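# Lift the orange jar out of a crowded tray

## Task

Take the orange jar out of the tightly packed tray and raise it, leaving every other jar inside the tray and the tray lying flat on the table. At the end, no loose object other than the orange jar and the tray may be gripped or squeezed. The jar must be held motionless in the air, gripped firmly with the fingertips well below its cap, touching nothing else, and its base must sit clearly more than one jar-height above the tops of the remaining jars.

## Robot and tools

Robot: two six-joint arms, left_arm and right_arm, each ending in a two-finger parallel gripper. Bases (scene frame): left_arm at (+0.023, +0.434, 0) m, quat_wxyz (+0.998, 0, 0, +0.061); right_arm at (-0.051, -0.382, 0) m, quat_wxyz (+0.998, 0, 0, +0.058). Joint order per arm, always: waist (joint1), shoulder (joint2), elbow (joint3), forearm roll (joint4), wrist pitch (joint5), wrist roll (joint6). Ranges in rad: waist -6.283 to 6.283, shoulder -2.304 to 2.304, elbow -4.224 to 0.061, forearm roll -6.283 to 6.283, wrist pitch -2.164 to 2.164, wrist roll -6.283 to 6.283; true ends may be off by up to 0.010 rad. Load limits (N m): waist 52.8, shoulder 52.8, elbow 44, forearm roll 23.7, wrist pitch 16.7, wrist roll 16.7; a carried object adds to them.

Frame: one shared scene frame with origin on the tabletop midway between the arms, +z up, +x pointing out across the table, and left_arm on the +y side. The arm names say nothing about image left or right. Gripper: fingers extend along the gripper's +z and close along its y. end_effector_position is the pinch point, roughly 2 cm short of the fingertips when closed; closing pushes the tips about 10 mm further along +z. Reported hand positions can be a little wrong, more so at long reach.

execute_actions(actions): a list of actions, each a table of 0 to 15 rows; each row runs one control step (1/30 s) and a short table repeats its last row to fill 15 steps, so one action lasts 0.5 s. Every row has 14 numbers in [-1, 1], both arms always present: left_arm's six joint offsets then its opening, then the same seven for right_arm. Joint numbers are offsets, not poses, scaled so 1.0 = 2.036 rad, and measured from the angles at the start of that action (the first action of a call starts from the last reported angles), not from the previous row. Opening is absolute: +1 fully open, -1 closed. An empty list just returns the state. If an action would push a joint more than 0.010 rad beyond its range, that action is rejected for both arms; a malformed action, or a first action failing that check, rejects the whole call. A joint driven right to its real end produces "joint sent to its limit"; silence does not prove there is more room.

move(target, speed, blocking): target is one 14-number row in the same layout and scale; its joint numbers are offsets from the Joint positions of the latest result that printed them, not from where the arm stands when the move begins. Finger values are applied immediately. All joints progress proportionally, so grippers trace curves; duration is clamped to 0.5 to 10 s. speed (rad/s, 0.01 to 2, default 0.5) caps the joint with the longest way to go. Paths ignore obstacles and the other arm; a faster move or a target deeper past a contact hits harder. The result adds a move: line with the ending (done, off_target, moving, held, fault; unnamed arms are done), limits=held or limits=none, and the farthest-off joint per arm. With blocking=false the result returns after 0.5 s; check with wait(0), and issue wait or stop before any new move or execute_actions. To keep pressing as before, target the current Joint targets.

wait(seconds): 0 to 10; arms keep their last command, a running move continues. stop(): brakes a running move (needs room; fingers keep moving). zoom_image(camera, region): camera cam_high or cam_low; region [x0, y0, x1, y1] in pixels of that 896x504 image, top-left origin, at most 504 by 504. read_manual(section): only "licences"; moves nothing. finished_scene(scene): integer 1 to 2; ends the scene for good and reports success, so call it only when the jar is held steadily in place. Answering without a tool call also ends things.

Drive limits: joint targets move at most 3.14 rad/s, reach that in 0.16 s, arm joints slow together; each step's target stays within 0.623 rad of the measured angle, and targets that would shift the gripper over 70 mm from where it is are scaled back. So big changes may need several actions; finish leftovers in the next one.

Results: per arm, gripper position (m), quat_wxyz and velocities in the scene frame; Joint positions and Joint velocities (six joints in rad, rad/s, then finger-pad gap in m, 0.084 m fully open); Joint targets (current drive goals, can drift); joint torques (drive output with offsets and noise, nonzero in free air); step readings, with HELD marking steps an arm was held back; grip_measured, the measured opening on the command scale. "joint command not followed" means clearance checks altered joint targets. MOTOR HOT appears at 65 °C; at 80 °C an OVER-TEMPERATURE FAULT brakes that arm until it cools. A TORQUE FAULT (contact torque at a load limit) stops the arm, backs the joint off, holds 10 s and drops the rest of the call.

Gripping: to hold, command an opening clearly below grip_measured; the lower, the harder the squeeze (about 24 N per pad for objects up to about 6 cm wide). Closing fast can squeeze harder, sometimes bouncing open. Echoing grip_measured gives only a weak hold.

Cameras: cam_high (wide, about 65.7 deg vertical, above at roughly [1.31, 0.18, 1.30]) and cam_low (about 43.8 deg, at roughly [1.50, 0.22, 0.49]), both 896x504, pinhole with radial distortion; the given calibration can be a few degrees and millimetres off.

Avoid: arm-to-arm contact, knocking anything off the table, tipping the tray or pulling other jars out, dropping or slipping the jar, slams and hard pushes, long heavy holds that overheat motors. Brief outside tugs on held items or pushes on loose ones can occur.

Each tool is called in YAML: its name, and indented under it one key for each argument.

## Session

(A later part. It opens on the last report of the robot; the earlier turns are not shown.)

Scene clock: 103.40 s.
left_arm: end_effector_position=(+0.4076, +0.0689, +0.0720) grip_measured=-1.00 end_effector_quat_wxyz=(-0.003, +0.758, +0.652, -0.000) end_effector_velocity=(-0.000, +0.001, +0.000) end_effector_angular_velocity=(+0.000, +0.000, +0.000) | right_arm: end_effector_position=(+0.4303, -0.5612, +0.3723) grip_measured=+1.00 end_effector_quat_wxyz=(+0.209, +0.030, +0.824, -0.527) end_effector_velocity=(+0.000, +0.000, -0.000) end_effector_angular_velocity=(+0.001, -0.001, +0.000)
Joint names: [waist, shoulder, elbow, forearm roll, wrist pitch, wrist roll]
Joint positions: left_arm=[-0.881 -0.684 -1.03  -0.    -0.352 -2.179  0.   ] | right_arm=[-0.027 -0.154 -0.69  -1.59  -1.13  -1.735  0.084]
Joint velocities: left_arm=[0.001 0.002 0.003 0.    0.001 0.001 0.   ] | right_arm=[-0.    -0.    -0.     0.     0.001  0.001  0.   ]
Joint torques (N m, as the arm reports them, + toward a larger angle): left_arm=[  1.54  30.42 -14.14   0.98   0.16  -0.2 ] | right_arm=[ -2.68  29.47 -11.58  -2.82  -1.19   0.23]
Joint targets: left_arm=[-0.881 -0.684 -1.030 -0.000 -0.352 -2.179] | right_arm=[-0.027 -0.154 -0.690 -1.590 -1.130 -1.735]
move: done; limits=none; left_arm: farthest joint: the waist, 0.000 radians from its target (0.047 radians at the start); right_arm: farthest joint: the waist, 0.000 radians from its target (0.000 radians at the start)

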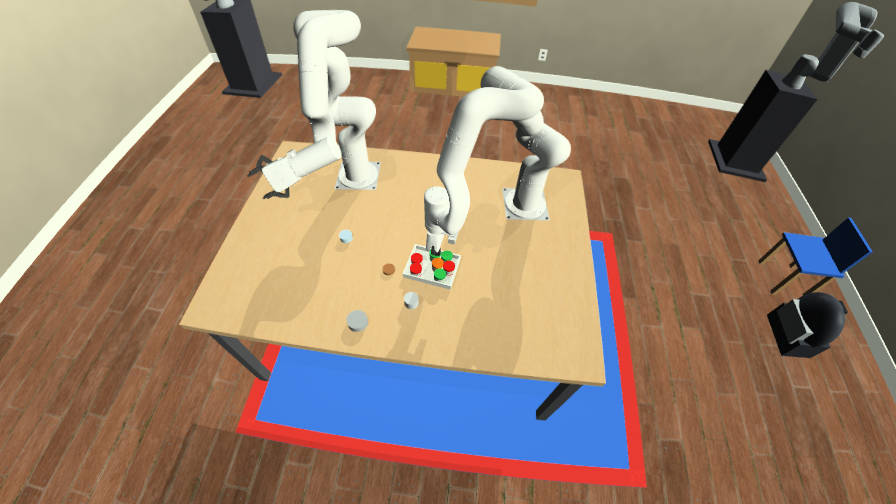

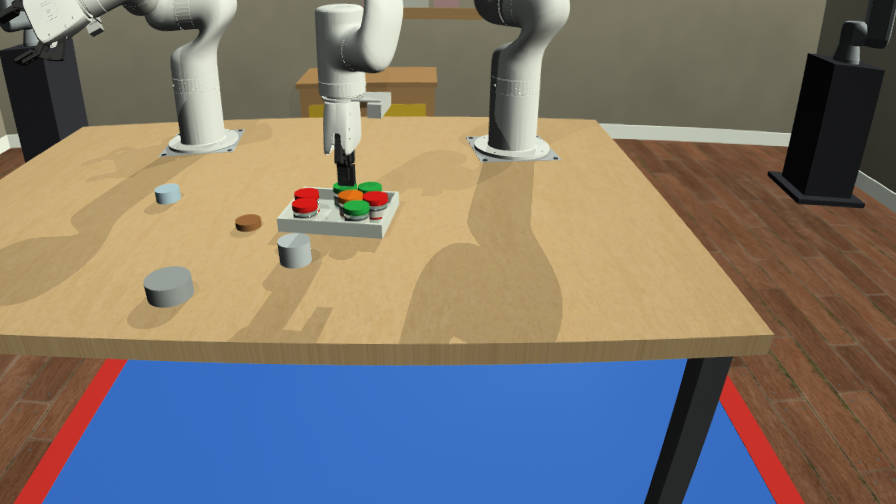

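move:
  target: [0,-0.0056,-0.0008,0,0.0048,0,-1,0,0,0,0,0,0,1]
  speed: 0.015

wait:
  seconds: 0.4

move:
  target: [-0.0322,-0.0186,-0.0349,0,-0.0164,-0.0322,-1,0,0,0,0,0,0,1]
  speed: 0.07

move:
  target: [0,0.0053,0.0008,0,-0.0045,0,-1,0,0,0,0,0,0,1]
  speed: 0.05

zoom_image:
  camera: "cam_low"
  region: [255, 145, 415, 265]

Scene clock: 113.13 s.
left_arm: end_effector_position=(+0.4077, +0.0688, +0.0669) grip_measured=-1.00 end_effector_quat_wxyz=(-0.003, +0.758, +0.652, -0.000) end_effector_velocity=(+0.001, -0.000, -0.000) end_effector_angular_velocity=(-0.001, -0.001, +0.001) | right_arm: end_effector_position=(+0.4303, -0.5612, +0.3723) grip_measured=+1.00 end_effector_quat_wxyz=(+0.209, +0.030, +0.824, -0.527) end_effector_velocity=(-0.000, +0.000, +0.000) end_effector_angular_velocity=(+0.000, -0.001, -0.000)
Joint names: [waist, shoulder, elbow, forearm roll, wrist pitch, wrist roll]
Joint positions: left_arm=[-0.881 -0.694 -1.032 -0.    -0.343 -2.179  0.   ] | right_arm=[-0.027 -0.154 -0.69  -1.59  -1.13  -1.735  0.084]
Joint velocities: left_arm=[ 0.001 -0.001 -0.001 -0.     0.001  0.     0.   ] | right_arm=[ 0.     0.     0.     0.    -0.     0.001 -0.   ]
Joint torques (N m, as the arm reports them, + toward a larger angle): left_arm=[  0.59  24.38 -12.24   0.62   1.06  -0.23] | right_arm=[ -2.01  28.54 -11.91  -3.03  -1.18   0.15]
Joint targets: left_arm=[-0.881 -0.695 -1.032 -0.000 -0.342 -2.179] | right_arm=[-0.027 -0.154 -0.690 -1.590 -1.130 -1.735]
move: done; limits=none; left_arm: farthest joint: the shoulder, 0.001 radians from its target (0.012 radians at the start); right_arm: farthest joint: the waist, 0.000 radians from its target (0.000 radians at the start)

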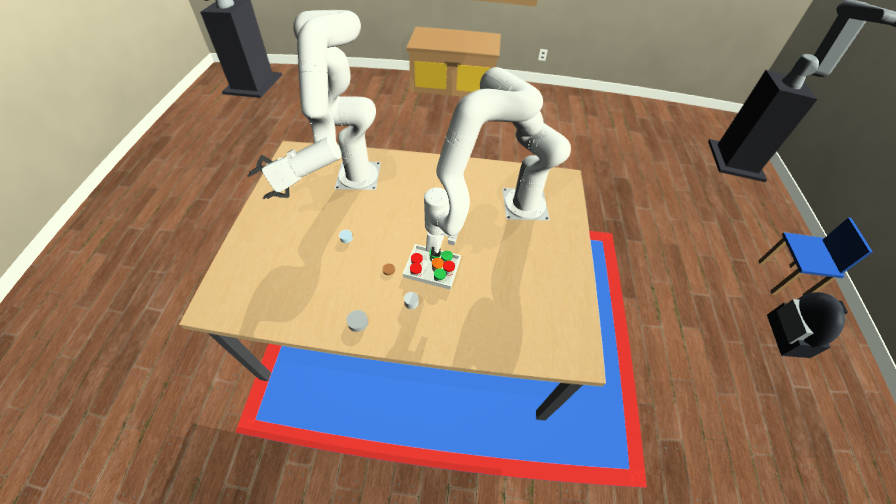

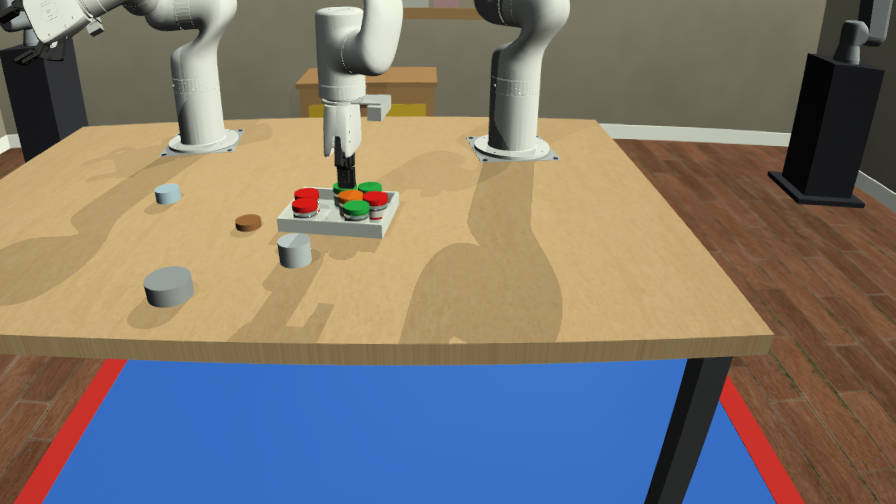

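Scene clock: 113.53 s.
left_arm: end_effector_position=(+0.4078, +0.0688, +0.0667) grip_measured=-1.00 end_effector_quat_wxyz=(-0.003, +0.758, +0.652, -0.000) end_effector_velocity=(-0.000, -0.000, -0.000) end_effector_angular_velocity=(-0.000, -0.000, -0.000) | right_arm: end_effector_position=(+0.4303, -0.5612, +0.3723) grip_measured=+1.00 end_effector_quat_wxyz=(+0.209, +0.030, +0.824, -0.527) end_effector_velocity=(-0.000, +0.000, +0.000) end_effector_angular_velocity=(-0.000, +0.000, +0.000)
Joint names: [waist, shoulder, elbow, forearm roll, wrist pitch, wrist roll]
Joint positions: left_arm=[-0.881 -0.695 -1.032 -0.    -0.343 -2.179  0.   ] | right_arm=[-0.027 -0.154 -0.69  -1.59  -1.13  -1.735  0.084]
Joint velocities: left_arm=[-0.    -0.     0.001 -0.001  0.001  0.     0.   ] | right_arm=[ 0.     0.     0.     0.     0.    -0.001  0.   ]
Joint torques (N m, as the arm reports them, + toward a larger angle): left_arm=[ -1.96  19.88 -10.03   0.68   1.61  -0.05] | right_arm=[ -0.98  28.16 -12.16  -3.02  -1.12   0.13]
Joint targets: left_arm=[-0.881 -0.695 -1.032 -0.000 -0.342 -2.179] | right_arm=[-0.027 -0.154 -0.690 -1.590 -1.130 -1.735]
wait: 0.40 s; at rest by 0.17 s

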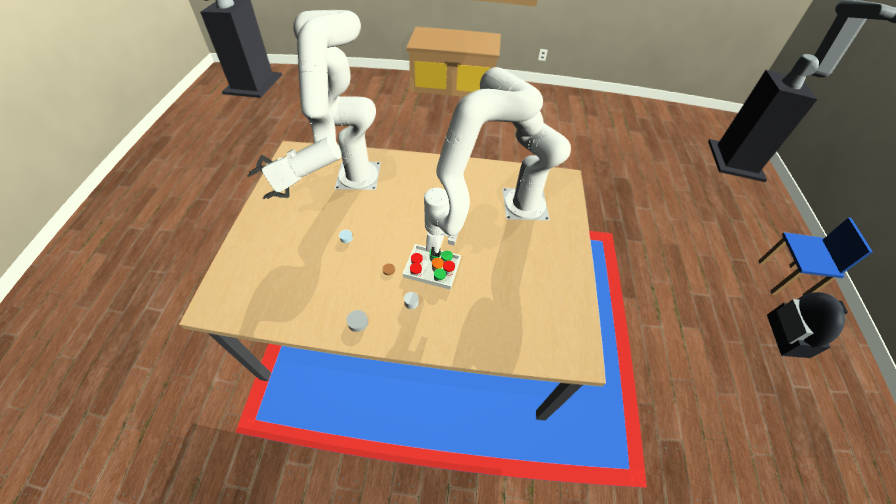

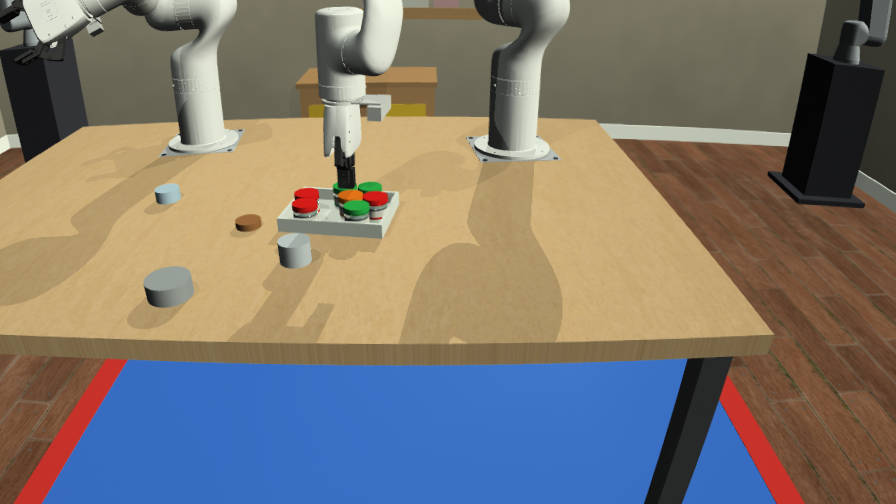

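Scene clock: 114.90 s.
left_arm: end_effector_position=(+0.3985, +0.0279, +0.0666) grip_measured=-1.00 end_effector_quat_wxyz=(-0.003, +0.758, +0.652, -0.000) end_effector_velocity=(-0.001, -0.002, +0.000) end_effector_angular_velocity=(-0.001, -0.000, +0.000) | right_arm: end_effector_position=(+0.4303, -0.5612, +0.3723) grip_measured=+1.00 end_effector_quat_wxyz=(+0.209, +0.030, +0.824, -0.527) end_effector_velocity=(+0.000, +0.000, -0.000) end_effector_angular_velocity=(+0.001, -0.000, +0.000)
Joint names: [waist, shoulder, elbow, forearm roll, wrist pitch, wrist roll]
Joint positions: left_arm=[-0.946 -0.732 -1.103 -0.    -0.376 -2.244  0.   ] | right_arm=[-0.027 -0.154 -0.69  -1.59  -1.13  -1.735  0.084]
Joint velocities: left_arm=[-0.003 -0.001 -0.003 -0.001 -0.001 -0.002  0.   ] | right_arm=[-0.     0.    -0.    -0.     0.001 -0.     0.   ]
Joint torques (N m, as the arm reports them, + toward a larger angle): left_arm=[-1.38 21.41 -8.91  0.67  1.37 -0.16] | right_arm=[ -2.48  29.64 -11.09  -2.85  -1.12   0.23]
Joint targets: left_arm=[-0.947 -0.733 -1.103 -0.000 -0.376 -2.245] | right_arm=[-0.027 -0.154 -0.690 -1.590 -1.130 -1.735]
move: done; limits=none; left_arm: farthest joint: the waist, 0.000 radians from its target (0.065 radians at the start); right_arm: farthest joint: the waist, 0.000 radians from its target (0.000 radians at the start)

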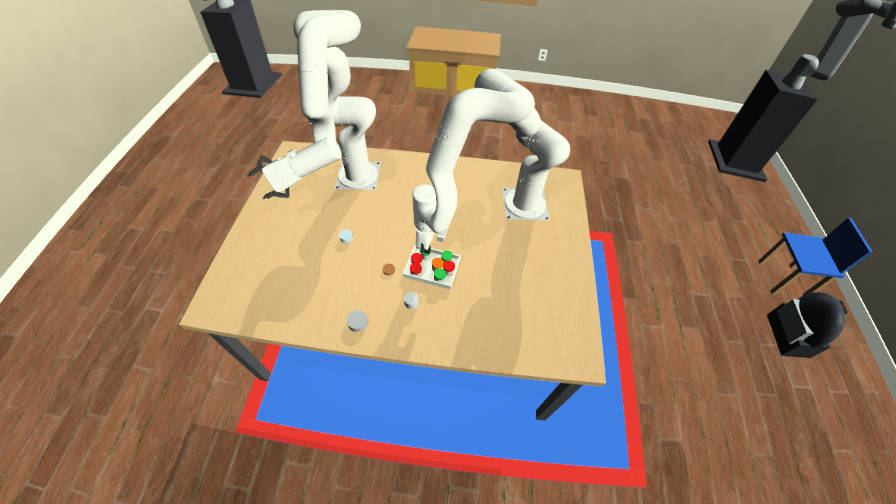

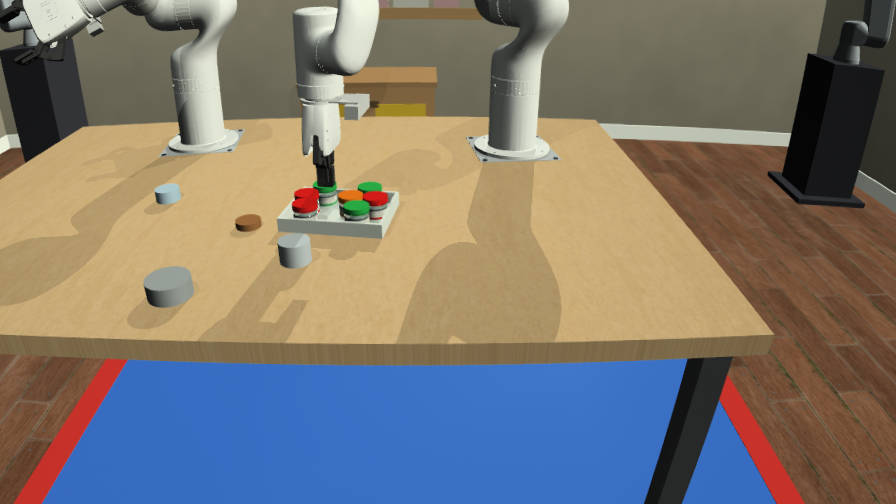

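Scene clock: 115.67 s.
left_arm: end_effector_position=(+0.3984, +0.0280, +0.0720) grip_measured=-1.00 end_effector_quat_wxyz=(-0.003, +0.758, +0.652, -0.000) end_effector_velocity=(+0.001, +0.000, +0.001) end_effector_angular_velocity=(-0.000, -0.000, +0.000) | right_arm: end_effector_position=(+0.4303, -0.5612, +0.3723) grip_measured=+1.00 end_effector_quat_wxyz=(+0.209, +0.030, +0.824, -0.527) end_effector_velocity=(-0.000, -0.000, +0.000) end_effector_angular_velocity=(-0.001, +0.000, -0.000)
Joint names: [waist, shoulder, elbow, forearm roll, wrist pitch, wrist roll]
Joint positions: left_arm=[-0.946 -0.722 -1.101 -0.    -0.385 -2.244  0.   ] | right_arm=[-0.027 -0.154 -0.69  -1.59  -1.13  -1.735  0.084]
Joint velocities: left_arm=[ 0.001  0.002 -0.    -0.    -0.002  0.001  0.   ] | right_arm=[-0.    -0.     0.    -0.    -0.001 -0.001 -0.   ]
Joint torques (N m, as the arm reports them, + toward a larger angle): left_arm=[  1.82  31.74 -13.71   0.66   0.22  -0.13] | right_arm=[ -1.81  28.34 -11.88  -2.94  -1.07   0.13]
Joint targets: left_arm=[-0.946 -0.722 -1.101 -0.000 -0.385 -2.244] | right_arm=[-0.027 -0.154 -0.690 -1.590 -1.130 -1.735]
move: done; limits=none; left_arm: farthest joint: the shoulder, 0.001 radians from its target (0.011 radians at the start); right_arm: farthest joint: the waist, 0.000 radians from its target (0.000 radians at the start)

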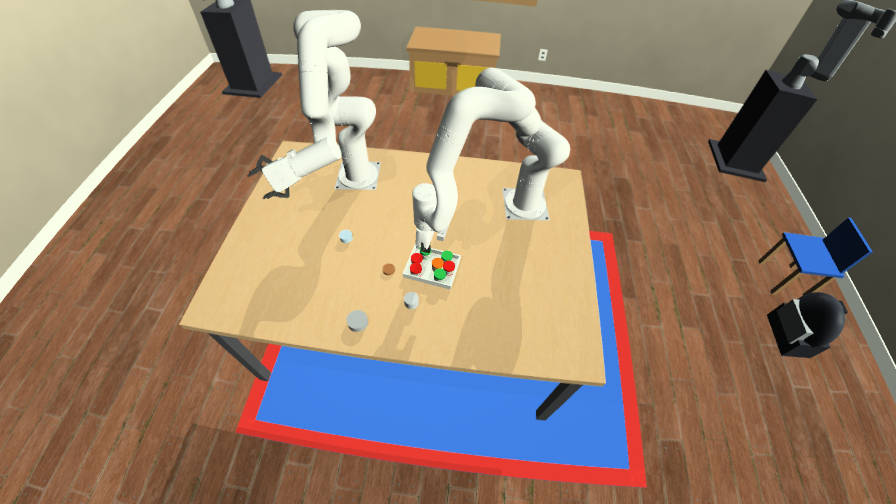

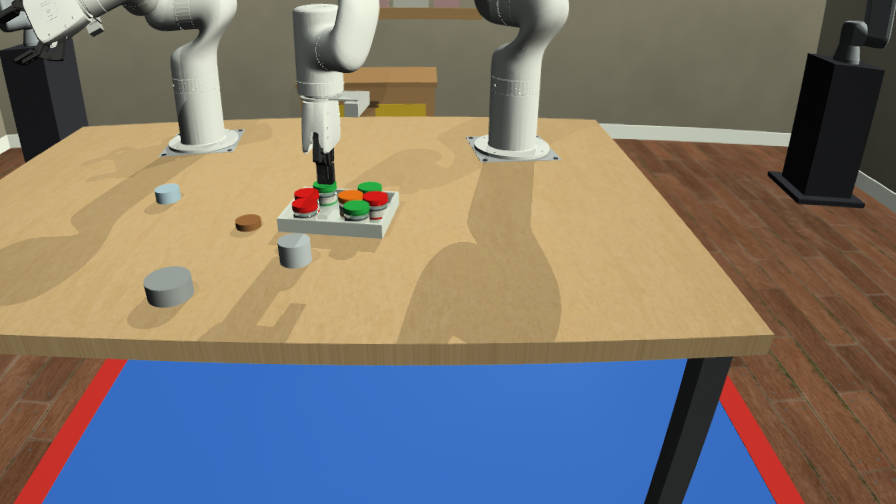

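Region (255, 145, 415, 265) of cam_low's 896x504 image, scaled by 3.150, with more detail than that image has; it fills the top 378 rows of this view, and the rest is white.

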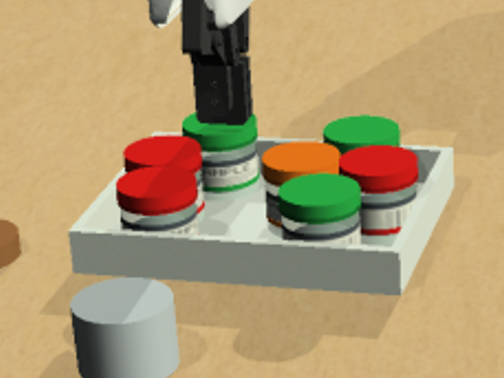

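move:
  target: [0.0683,0,0,0,0,0.0683,-1,0,0,0,0,0,0,1]
  speed: 0.25

move:
  target: [0,-0.0054,-0.0008,0,0.0046,0,-1,0,0,0,0,0,0,1]
  speed: 0.015

wait:
  seconds: 0.4

move:
  target: [-0.0172,-0.0102,-0.0191,0,-0.009,-0.0172,-1,0,0,0,0,0,0,1]
  speed: 0.05

move:
  target: [0,0.002,0.0003,0,-0.0017,0,-1,0,0,0,0,0,0,1]
  speed: 0.05

move:
  target: [0,0,0,0,0,0,0.3,0,0,0,0,0,0,1]

zoom_image:
  camera: "cam_low"
  region: [280, 155, 400, 245]

zoom_image:
  camera: "cam_high"
  region: [395, 235, 465, 295]

Scene clock: 126.67 s.
left_arm: end_effector_position=(+0.4509, +0.0838, +0.0720) grip_measured=-1.00 end_effector_quat_wxyz=(-0.003, +0.758, +0.652, -0.001) end_effector_velocity=(+0.001, +0.001, +0.000) end_effector_angular_velocity=(+0.000, -0.000, +0.001) | right_arm: end_effector_position=(+0.4303, -0.5612, +0.3723) grip_measured=+1.00 end_effector_quat_wxyz=(+0.209, +0.030, +0.824, -0.527) end_effector_velocity=(-0.000, -0.000, +0.000) end_effector_angular_velocity=(-0.001, +0.001, +0.000)
Joint names: [waist, shoulder, elbow, forearm roll, wrist pitch, wrist roll]
Joint positions: left_arm=[-0.808 -0.722 -1.101 -0.    -0.385 -2.105  0.   ] | right_arm=[-0.027 -0.154 -0.69  -1.59  -1.13  -1.735  0.084]
Joint velocities: left_arm=[ 0.003  0.     0.     0.001 -0.     0.001  0.   ] | right_arm=[ 0.    -0.     0.     0.    -0.001 -0.001  0.   ]
Joint torques (N m, as the arm reports them, + toward a larger angle): left_arm=[  0.21  32.02 -14.54   0.99   0.11  -0.21] | right_arm=[ -1.79  27.22 -11.89  -3.19  -1.14   0.21]
Joint targets: left_arm=[-0.807 -0.722 -1.101 -0.000 -0.385 -2.105] | right_arm=[-0.027 -0.154 -0.690 -1.590 -1.130 -1.735]
move: done; limits=none; left_arm: farthest joint: the waist, 0.001 radians from its target (0.139 radians at the start); right_arm: farthest joint: the waist, 0.000 radians from its target (0.000 radians at the start)

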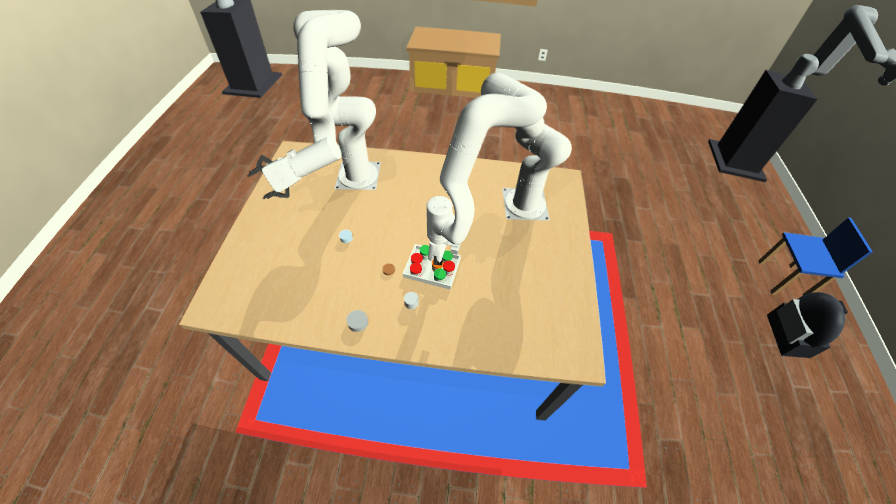

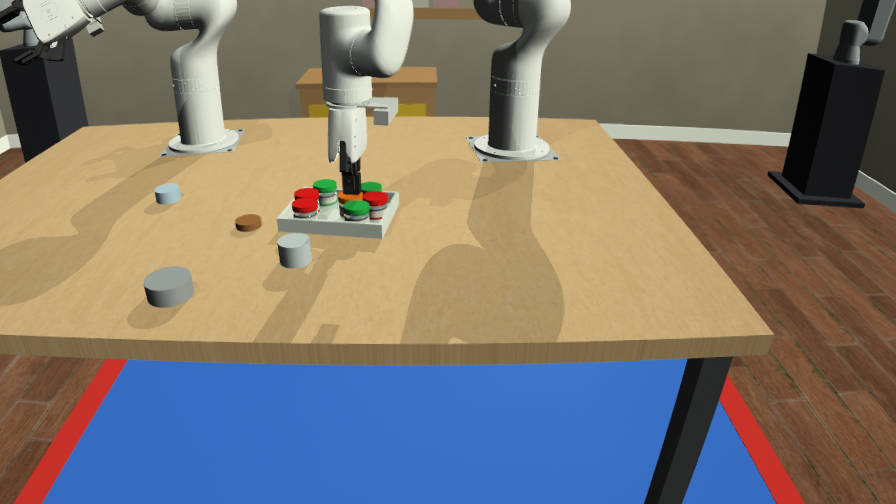

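Scene clock: 127.63 s.
left_arm: end_effector_position=(+0.4511, +0.0837, +0.0669) grip_measured=-1.00 end_effector_quat_wxyz=(-0.003, +0.758, +0.652, -0.001) end_effector_velocity=(+0.000, -0.000, -0.000) end_effector_angular_velocity=(-0.000, -0.000, -0.002) | right_arm: end_effector_position=(+0.4303, -0.5612, +0.3723) grip_measured=+1.00 end_effector_quat_wxyz=(+0.209, +0.030, +0.824, -0.527) end_effector_velocity=(-0.000, -0.000, +0.000) end_effector_angular_velocity=(-0.001, +0.001, +0.000)
Joint names: [waist, shoulder, elbow, forearm roll, wrist pitch, wrist roll]
Joint positions: left_arm=[-0.808 -0.732 -1.103 -0.    -0.377 -2.105  0.   ] | right_arm=[-0.027 -0.154 -0.69  -1.59  -1.13  -1.735  0.084]
Joint velocities: left_arm=[-0.    -0.001 -0.001  0.     0.001  0.002  0.   ] | right_arm=[-0.     0.     0.     0.    -0.    -0.001 -0.   ]
Joint torques (N m, as the arm reports them, + toward a larger angle): left_arm=[  0.01  25.95 -11.99   1.51   1.12  -0.18] | right_arm=[ -1.96  27.94 -11.77  -2.88  -1.16   0.17]
Joint targets: left_arm=[-0.808 -0.733 -1.103 -0.000 -0.376 -2.105] | right_arm=[-0.027 -0.154 -0.690 -1.590 -1.130 -1.735]
move: done; limits=none; left_arm: farthest joint: the shoulder, 0.001 radians from its target (0.011 radians at the start); right_arm: farthest joint: the waist, 0.000 radians from its target (0.000 radians at the start)

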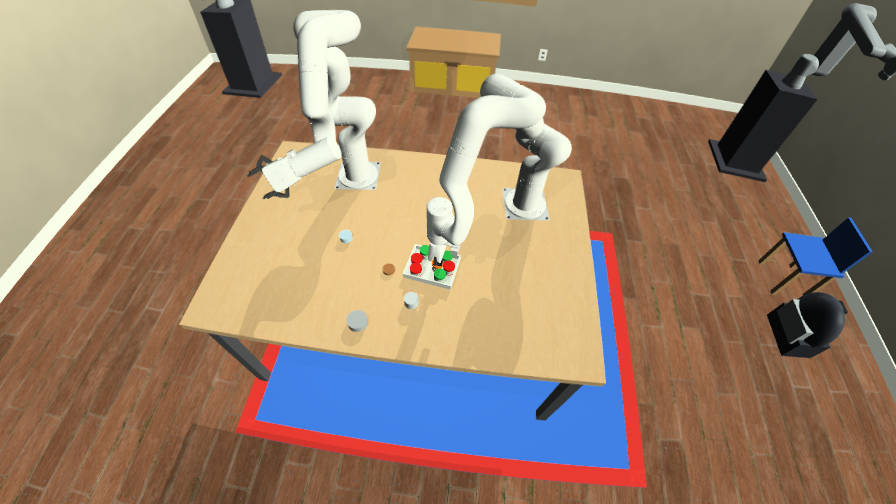

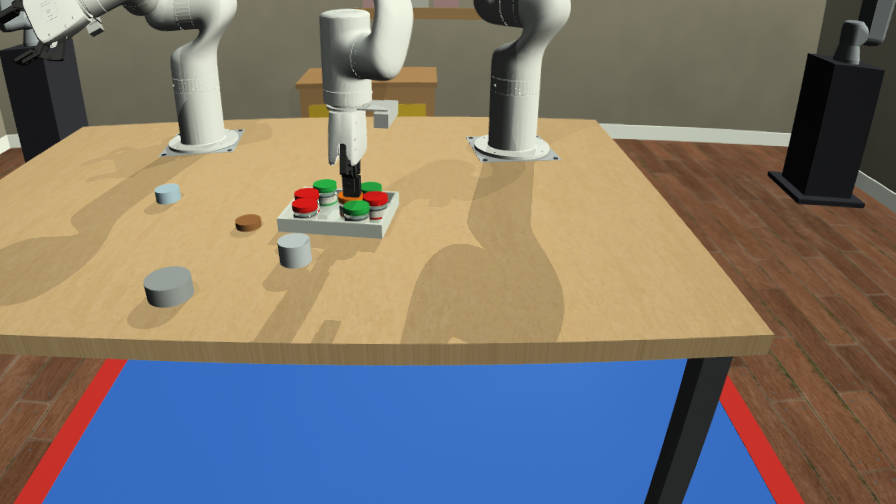

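Scene clock: 128.03 s.
left_arm: end_effector_position=(+0.4511, +0.0837, +0.0667) grip_measured=-1.00 end_effector_quat_wxyz=(-0.003, +0.758, +0.652, -0.001) end_effector_velocity=(+0.001, +0.001, -0.001) end_effector_angular_velocity=(+0.000, -0.000, +0.002) | right_arm: end_effector_position=(+0.4303, -0.5612, +0.3723) grip_measured=+1.00 end_effector_quat_wxyz=(+0.209, +0.030, +0.824, -0.527) end_effector_velocity=(+0.000, +0.000, +0.000) end_effector_angular_velocity=(+0.000, -0.001, -0.000)
Joint names: [waist, shoulder, elbow, forearm roll, wrist pitch, wrist roll]
Joint positions: left_arm=[-0.808 -0.732 -1.103 -0.    -0.376 -2.105  0.   ] | right_arm=[-0.027 -0.154 -0.69  -1.59  -1.13  -1.735  0.084]
Joint velocities: left_arm=[ 0.003 -0.001  0.     0.001  0.001 -0.     0.   ] | right_arm=[ 0.     0.    -0.    -0.     0.     0.001 -0.   ]
Joint torques (N m, as the arm reports them, + toward a larger angle): left_arm=[  0.15  23.42 -10.07   0.35   1.77  -0.11] | right_arm=[ -2.11  29.36 -11.85  -2.75  -1.09   0.13]
Joint targets: left_arm=[-0.808 -0.733 -1.103 -0.000 -0.376 -2.105] | right_arm=[-0.027 -0.154 -0.690 -1.590 -1.130 -1.735]
wait: 0.40 s; at rest by 0.17 s

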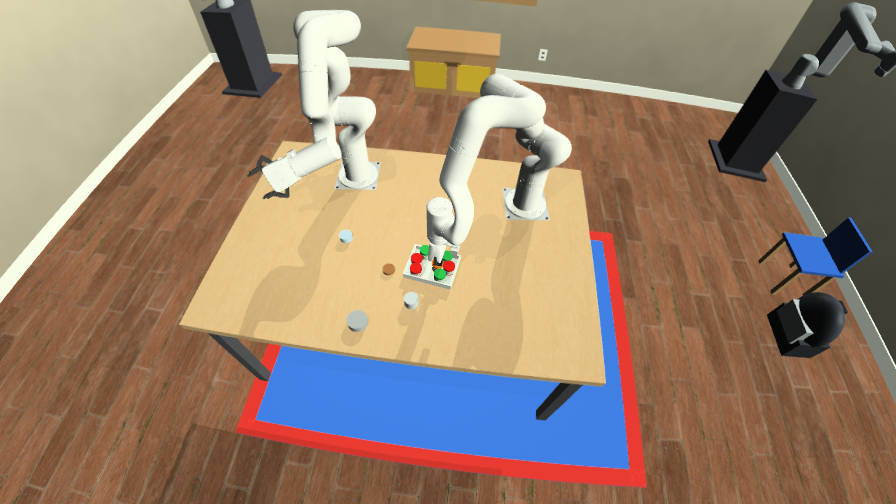

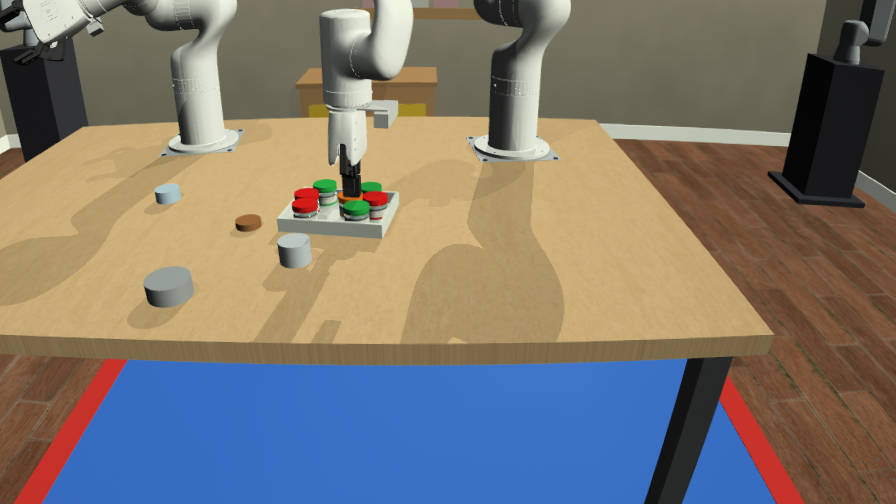

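Scene clock: 129.17 s.
left_arm: end_effector_position=(+0.4478, +0.0611, +0.0667) grip_measured=-1.00 end_effector_quat_wxyz=(-0.003, +0.758, +0.652, -0.000) end_effector_velocity=(-0.000, -0.001, -0.000) end_effector_angular_velocity=(+0.001, +0.001, +0.000) | right_arm: end_effector_position=(+0.4303, -0.5612, +0.3723) grip_measured=+1.00 end_effector_quat_wxyz=(+0.209, +0.030, +0.824, -0.527) end_effector_velocity=(+0.000, +0.000, +0.000) end_effector_angular_velocity=(+0.000, +0.000, +0.000)
Joint names: [waist, shoulder, elbow, forearm roll, wrist pitch, wrist roll]
Joint positions: left_arm=[-0.842 -0.753 -1.142 -0.    -0.395 -2.14   0.   ] | right_arm=[-0.027 -0.154 -0.69  -1.59  -1.13  -1.735  0.084]
Joint velocities: left_arm=[-0.002 -0.001 -0.002  0.    -0.002 -0.002  0.   ] | right_arm=[ 0.     0.    -0.     0.     0.    -0.001 -0.   ]
Joint torques (N m, as the arm reports them, + toward a larger angle): left_arm=[-4.17 22.55 -9.65 -0.48  1.39 -0.16] | right_arm=[ -2.03  27.78 -11.7   -2.62  -1.12   0.21]
Joint targets: left_arm=[-0.843 -0.753 -1.142 -0.000 -0.394 -2.140] | right_arm=[-0.027 -0.154 -0.690 -1.590 -1.130 -1.735]
move: done; limits=none; left_arm: farthest joint: the waist, 0.001 radians from its target (0.035 radians at the start); right_arm: farthest joint: the waist, 0.000 radians from its target (0.000 radians at the start)

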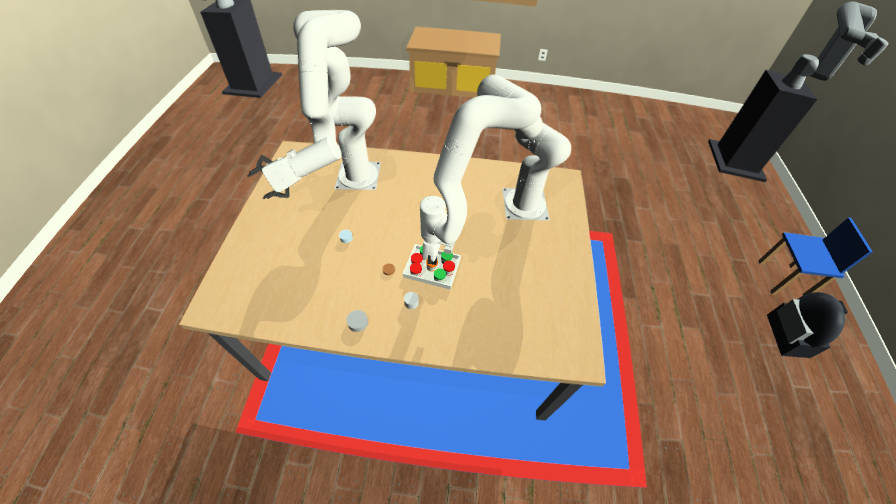

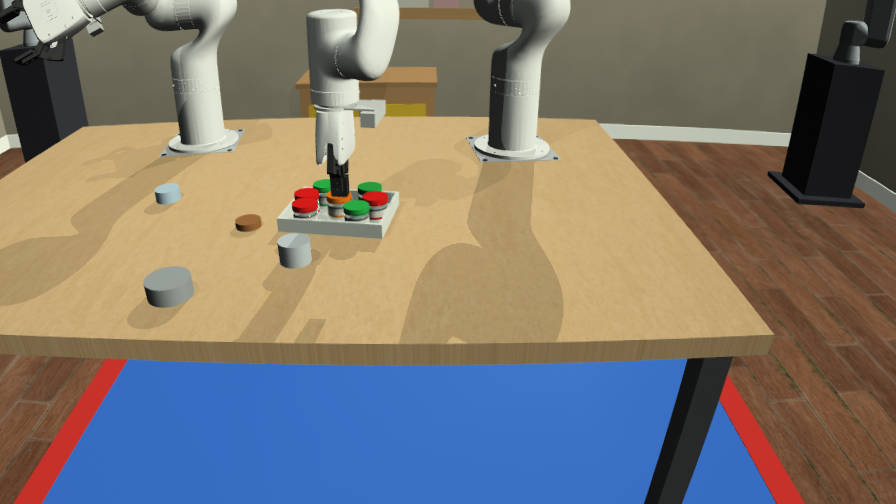

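Scene clock: 129.87 s.
left_arm: end_effector_position=(+0.4476, +0.0612, +0.0686) grip_measured=-1.00 end_effector_quat_wxyz=(-0.003, +0.758, +0.652, -0.001) end_effector_velocity=(+0.001, -0.001, +0.002) end_effector_angular_velocity=(-0.001, -0.001, +0.000) | right_arm: end_effector_position=(+0.4303, -0.5612, +0.3723) grip_measured=+1.00 end_effector_quat_wxyz=(+0.209, +0.030, +0.824, -0.527) end_effector_velocity=(-0.000, +0.000, -0.000) end_effector_angular_velocity=(-0.000, +0.001, +0.000)
Joint names: [waist, shoulder, elbow, forearm roll, wrist pitch, wrist roll]
Joint positions: left_arm=[-0.842 -0.749 -1.141 -0.    -0.398 -2.14   0.   ] | right_arm=[-0.027 -0.154 -0.69  -1.59  -1.13  -1.735  0.084]
Joint velocities: left_arm=[ 0.     0.002 -0.001 -0.    -0.002 -0.     0.   ] | right_arm=[ 0.     0.     0.    -0.     0.    -0.001 -0.   ]
Joint torques (N m, as the arm reports them, + toward a larger angle): left_arm=[  1.42  34.19 -13.78   1.38   0.38  -0.12] | right_arm=[ -2.13  28.71 -11.52  -2.63  -1.03   0.26]
Joint targets: left_arm=[-0.842 -0.749 -1.141 -0.000 -0.398 -2.140] | right_arm=[-0.027 -0.154 -0.690 -1.590 -1.130 -1.735]
move: done; limits=none; left_arm: farthest joint: the elbow, 0.001 radians from its target (0.000 radians at the start); right_arm: farthest joint: the waist, 0.000 radians from its target (0.000 radians at the start)

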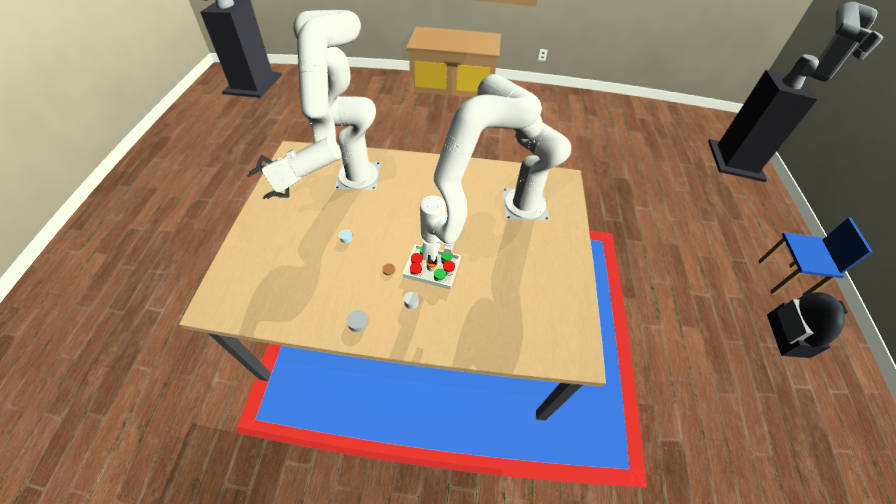

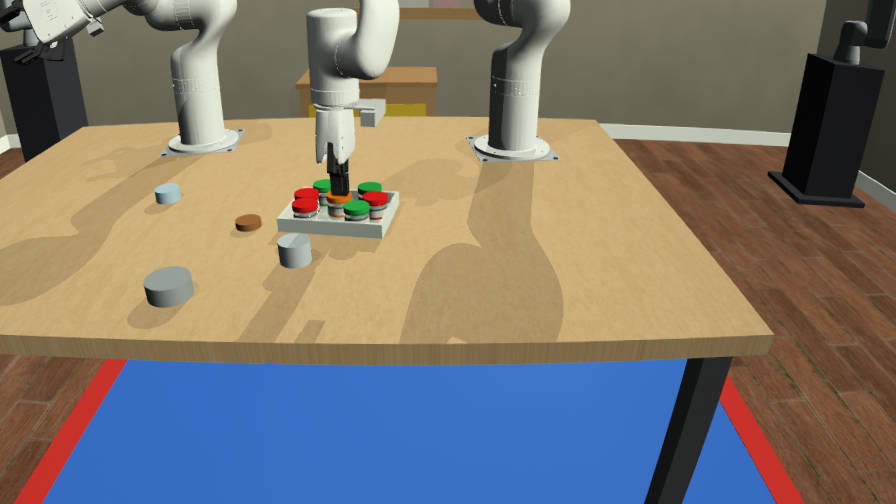

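Scene clock: 130.37 s.
left_arm: end_effector_position=(+0.4476, +0.0612, +0.0686) grip_measured=+0.29 end_effector_quat_wxyz=(-0.003, +0.758, +0.652, -0.001) end_effector_velocity=(-0.001, -0.001, +0.000) end_effector_angular_velocity=(-0.000, +0.000, -0.001) | right_arm: end_effector_position=(+0.4303, -0.5612, +0.3723) grip_measured=+1.00 end_effector_quat_wxyz=(+0.209, +0.030, +0.824, -0.527) end_effector_velocity=(+0.000, +0.000, -0.000) end_effector_angular_velocity=(+0.000, +0.000, +0.000)
Joint names: [waist, shoulder, elbow, forearm roll, wrist pitch, wrist roll]
Joint positions: left_arm=[-0.842 -0.749 -1.141 -0.    -0.398 -2.14   0.056] | right_arm=[-0.027 -0.154 -0.69  -1.59  -1.13  -1.735  0.084]
Joint velocities: left_arm=[-0.002  0.     0.    -0.    -0.    -0.001 -0.   ] | right_arm=[ 0.  0.  0. -0.  0. -0. -0.]
Joint torques (N m, as the arm reports them, + toward a larger angle): left_arm=[ -0.54  32.99 -14.81   0.46   0.36   0.05] | right_arm=[ -3.67  29.21 -11.87  -2.71  -1.09   0.27]
Joint targets: left_arm=[-0.842 -0.749 -1.141 -0.000 -0.398 -2.140] | right_arm=[-0.027 -0.154 -0.690 -1.590 -1.130 -1.735]
move: done; limits=none; left_arm: farthest joint: the waist, 0.000 radians from its target (0.000 radians at the start); right_arm: farthest joint: the waist, 0.000 radians from its target (0.000 radians at the start)

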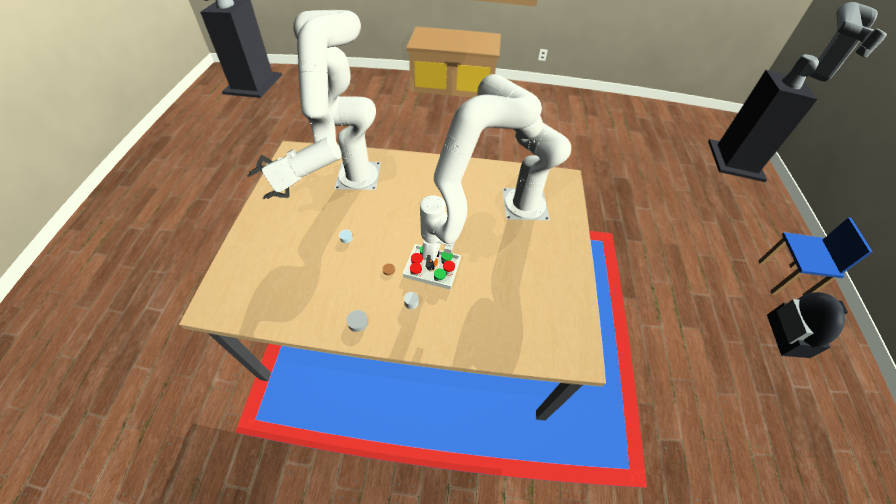

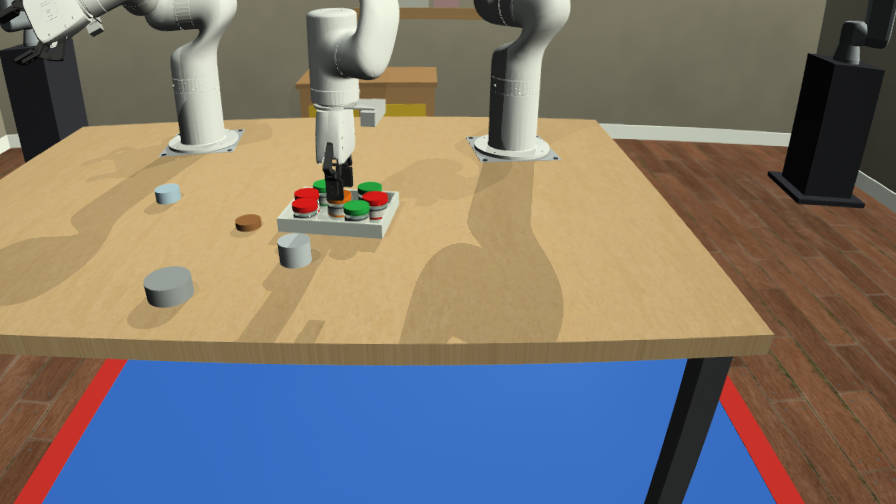

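Region (280, 155, 400, 245) of cam_low's 896x504 image, scaled by 4.200, with more detail than that image has; it fills the top 378 rows of this view, and the rest is white.

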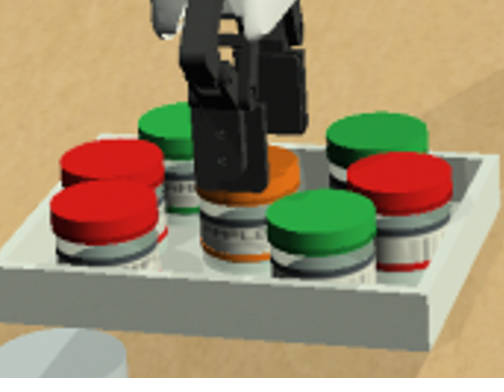

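Region (395, 235, 465, 295) of cam_high's 896x504 image, scaled by 7.200, with more detail than that image has; it fills the top 432 rows of this view, and the rest is white.

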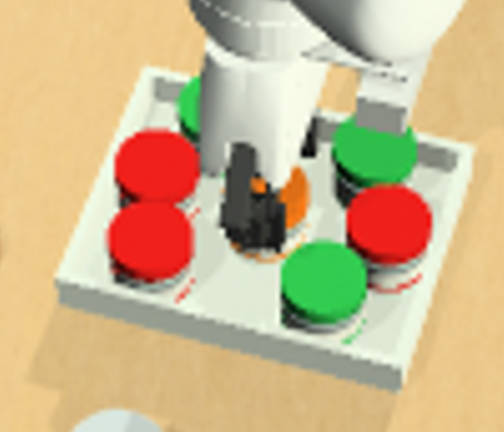

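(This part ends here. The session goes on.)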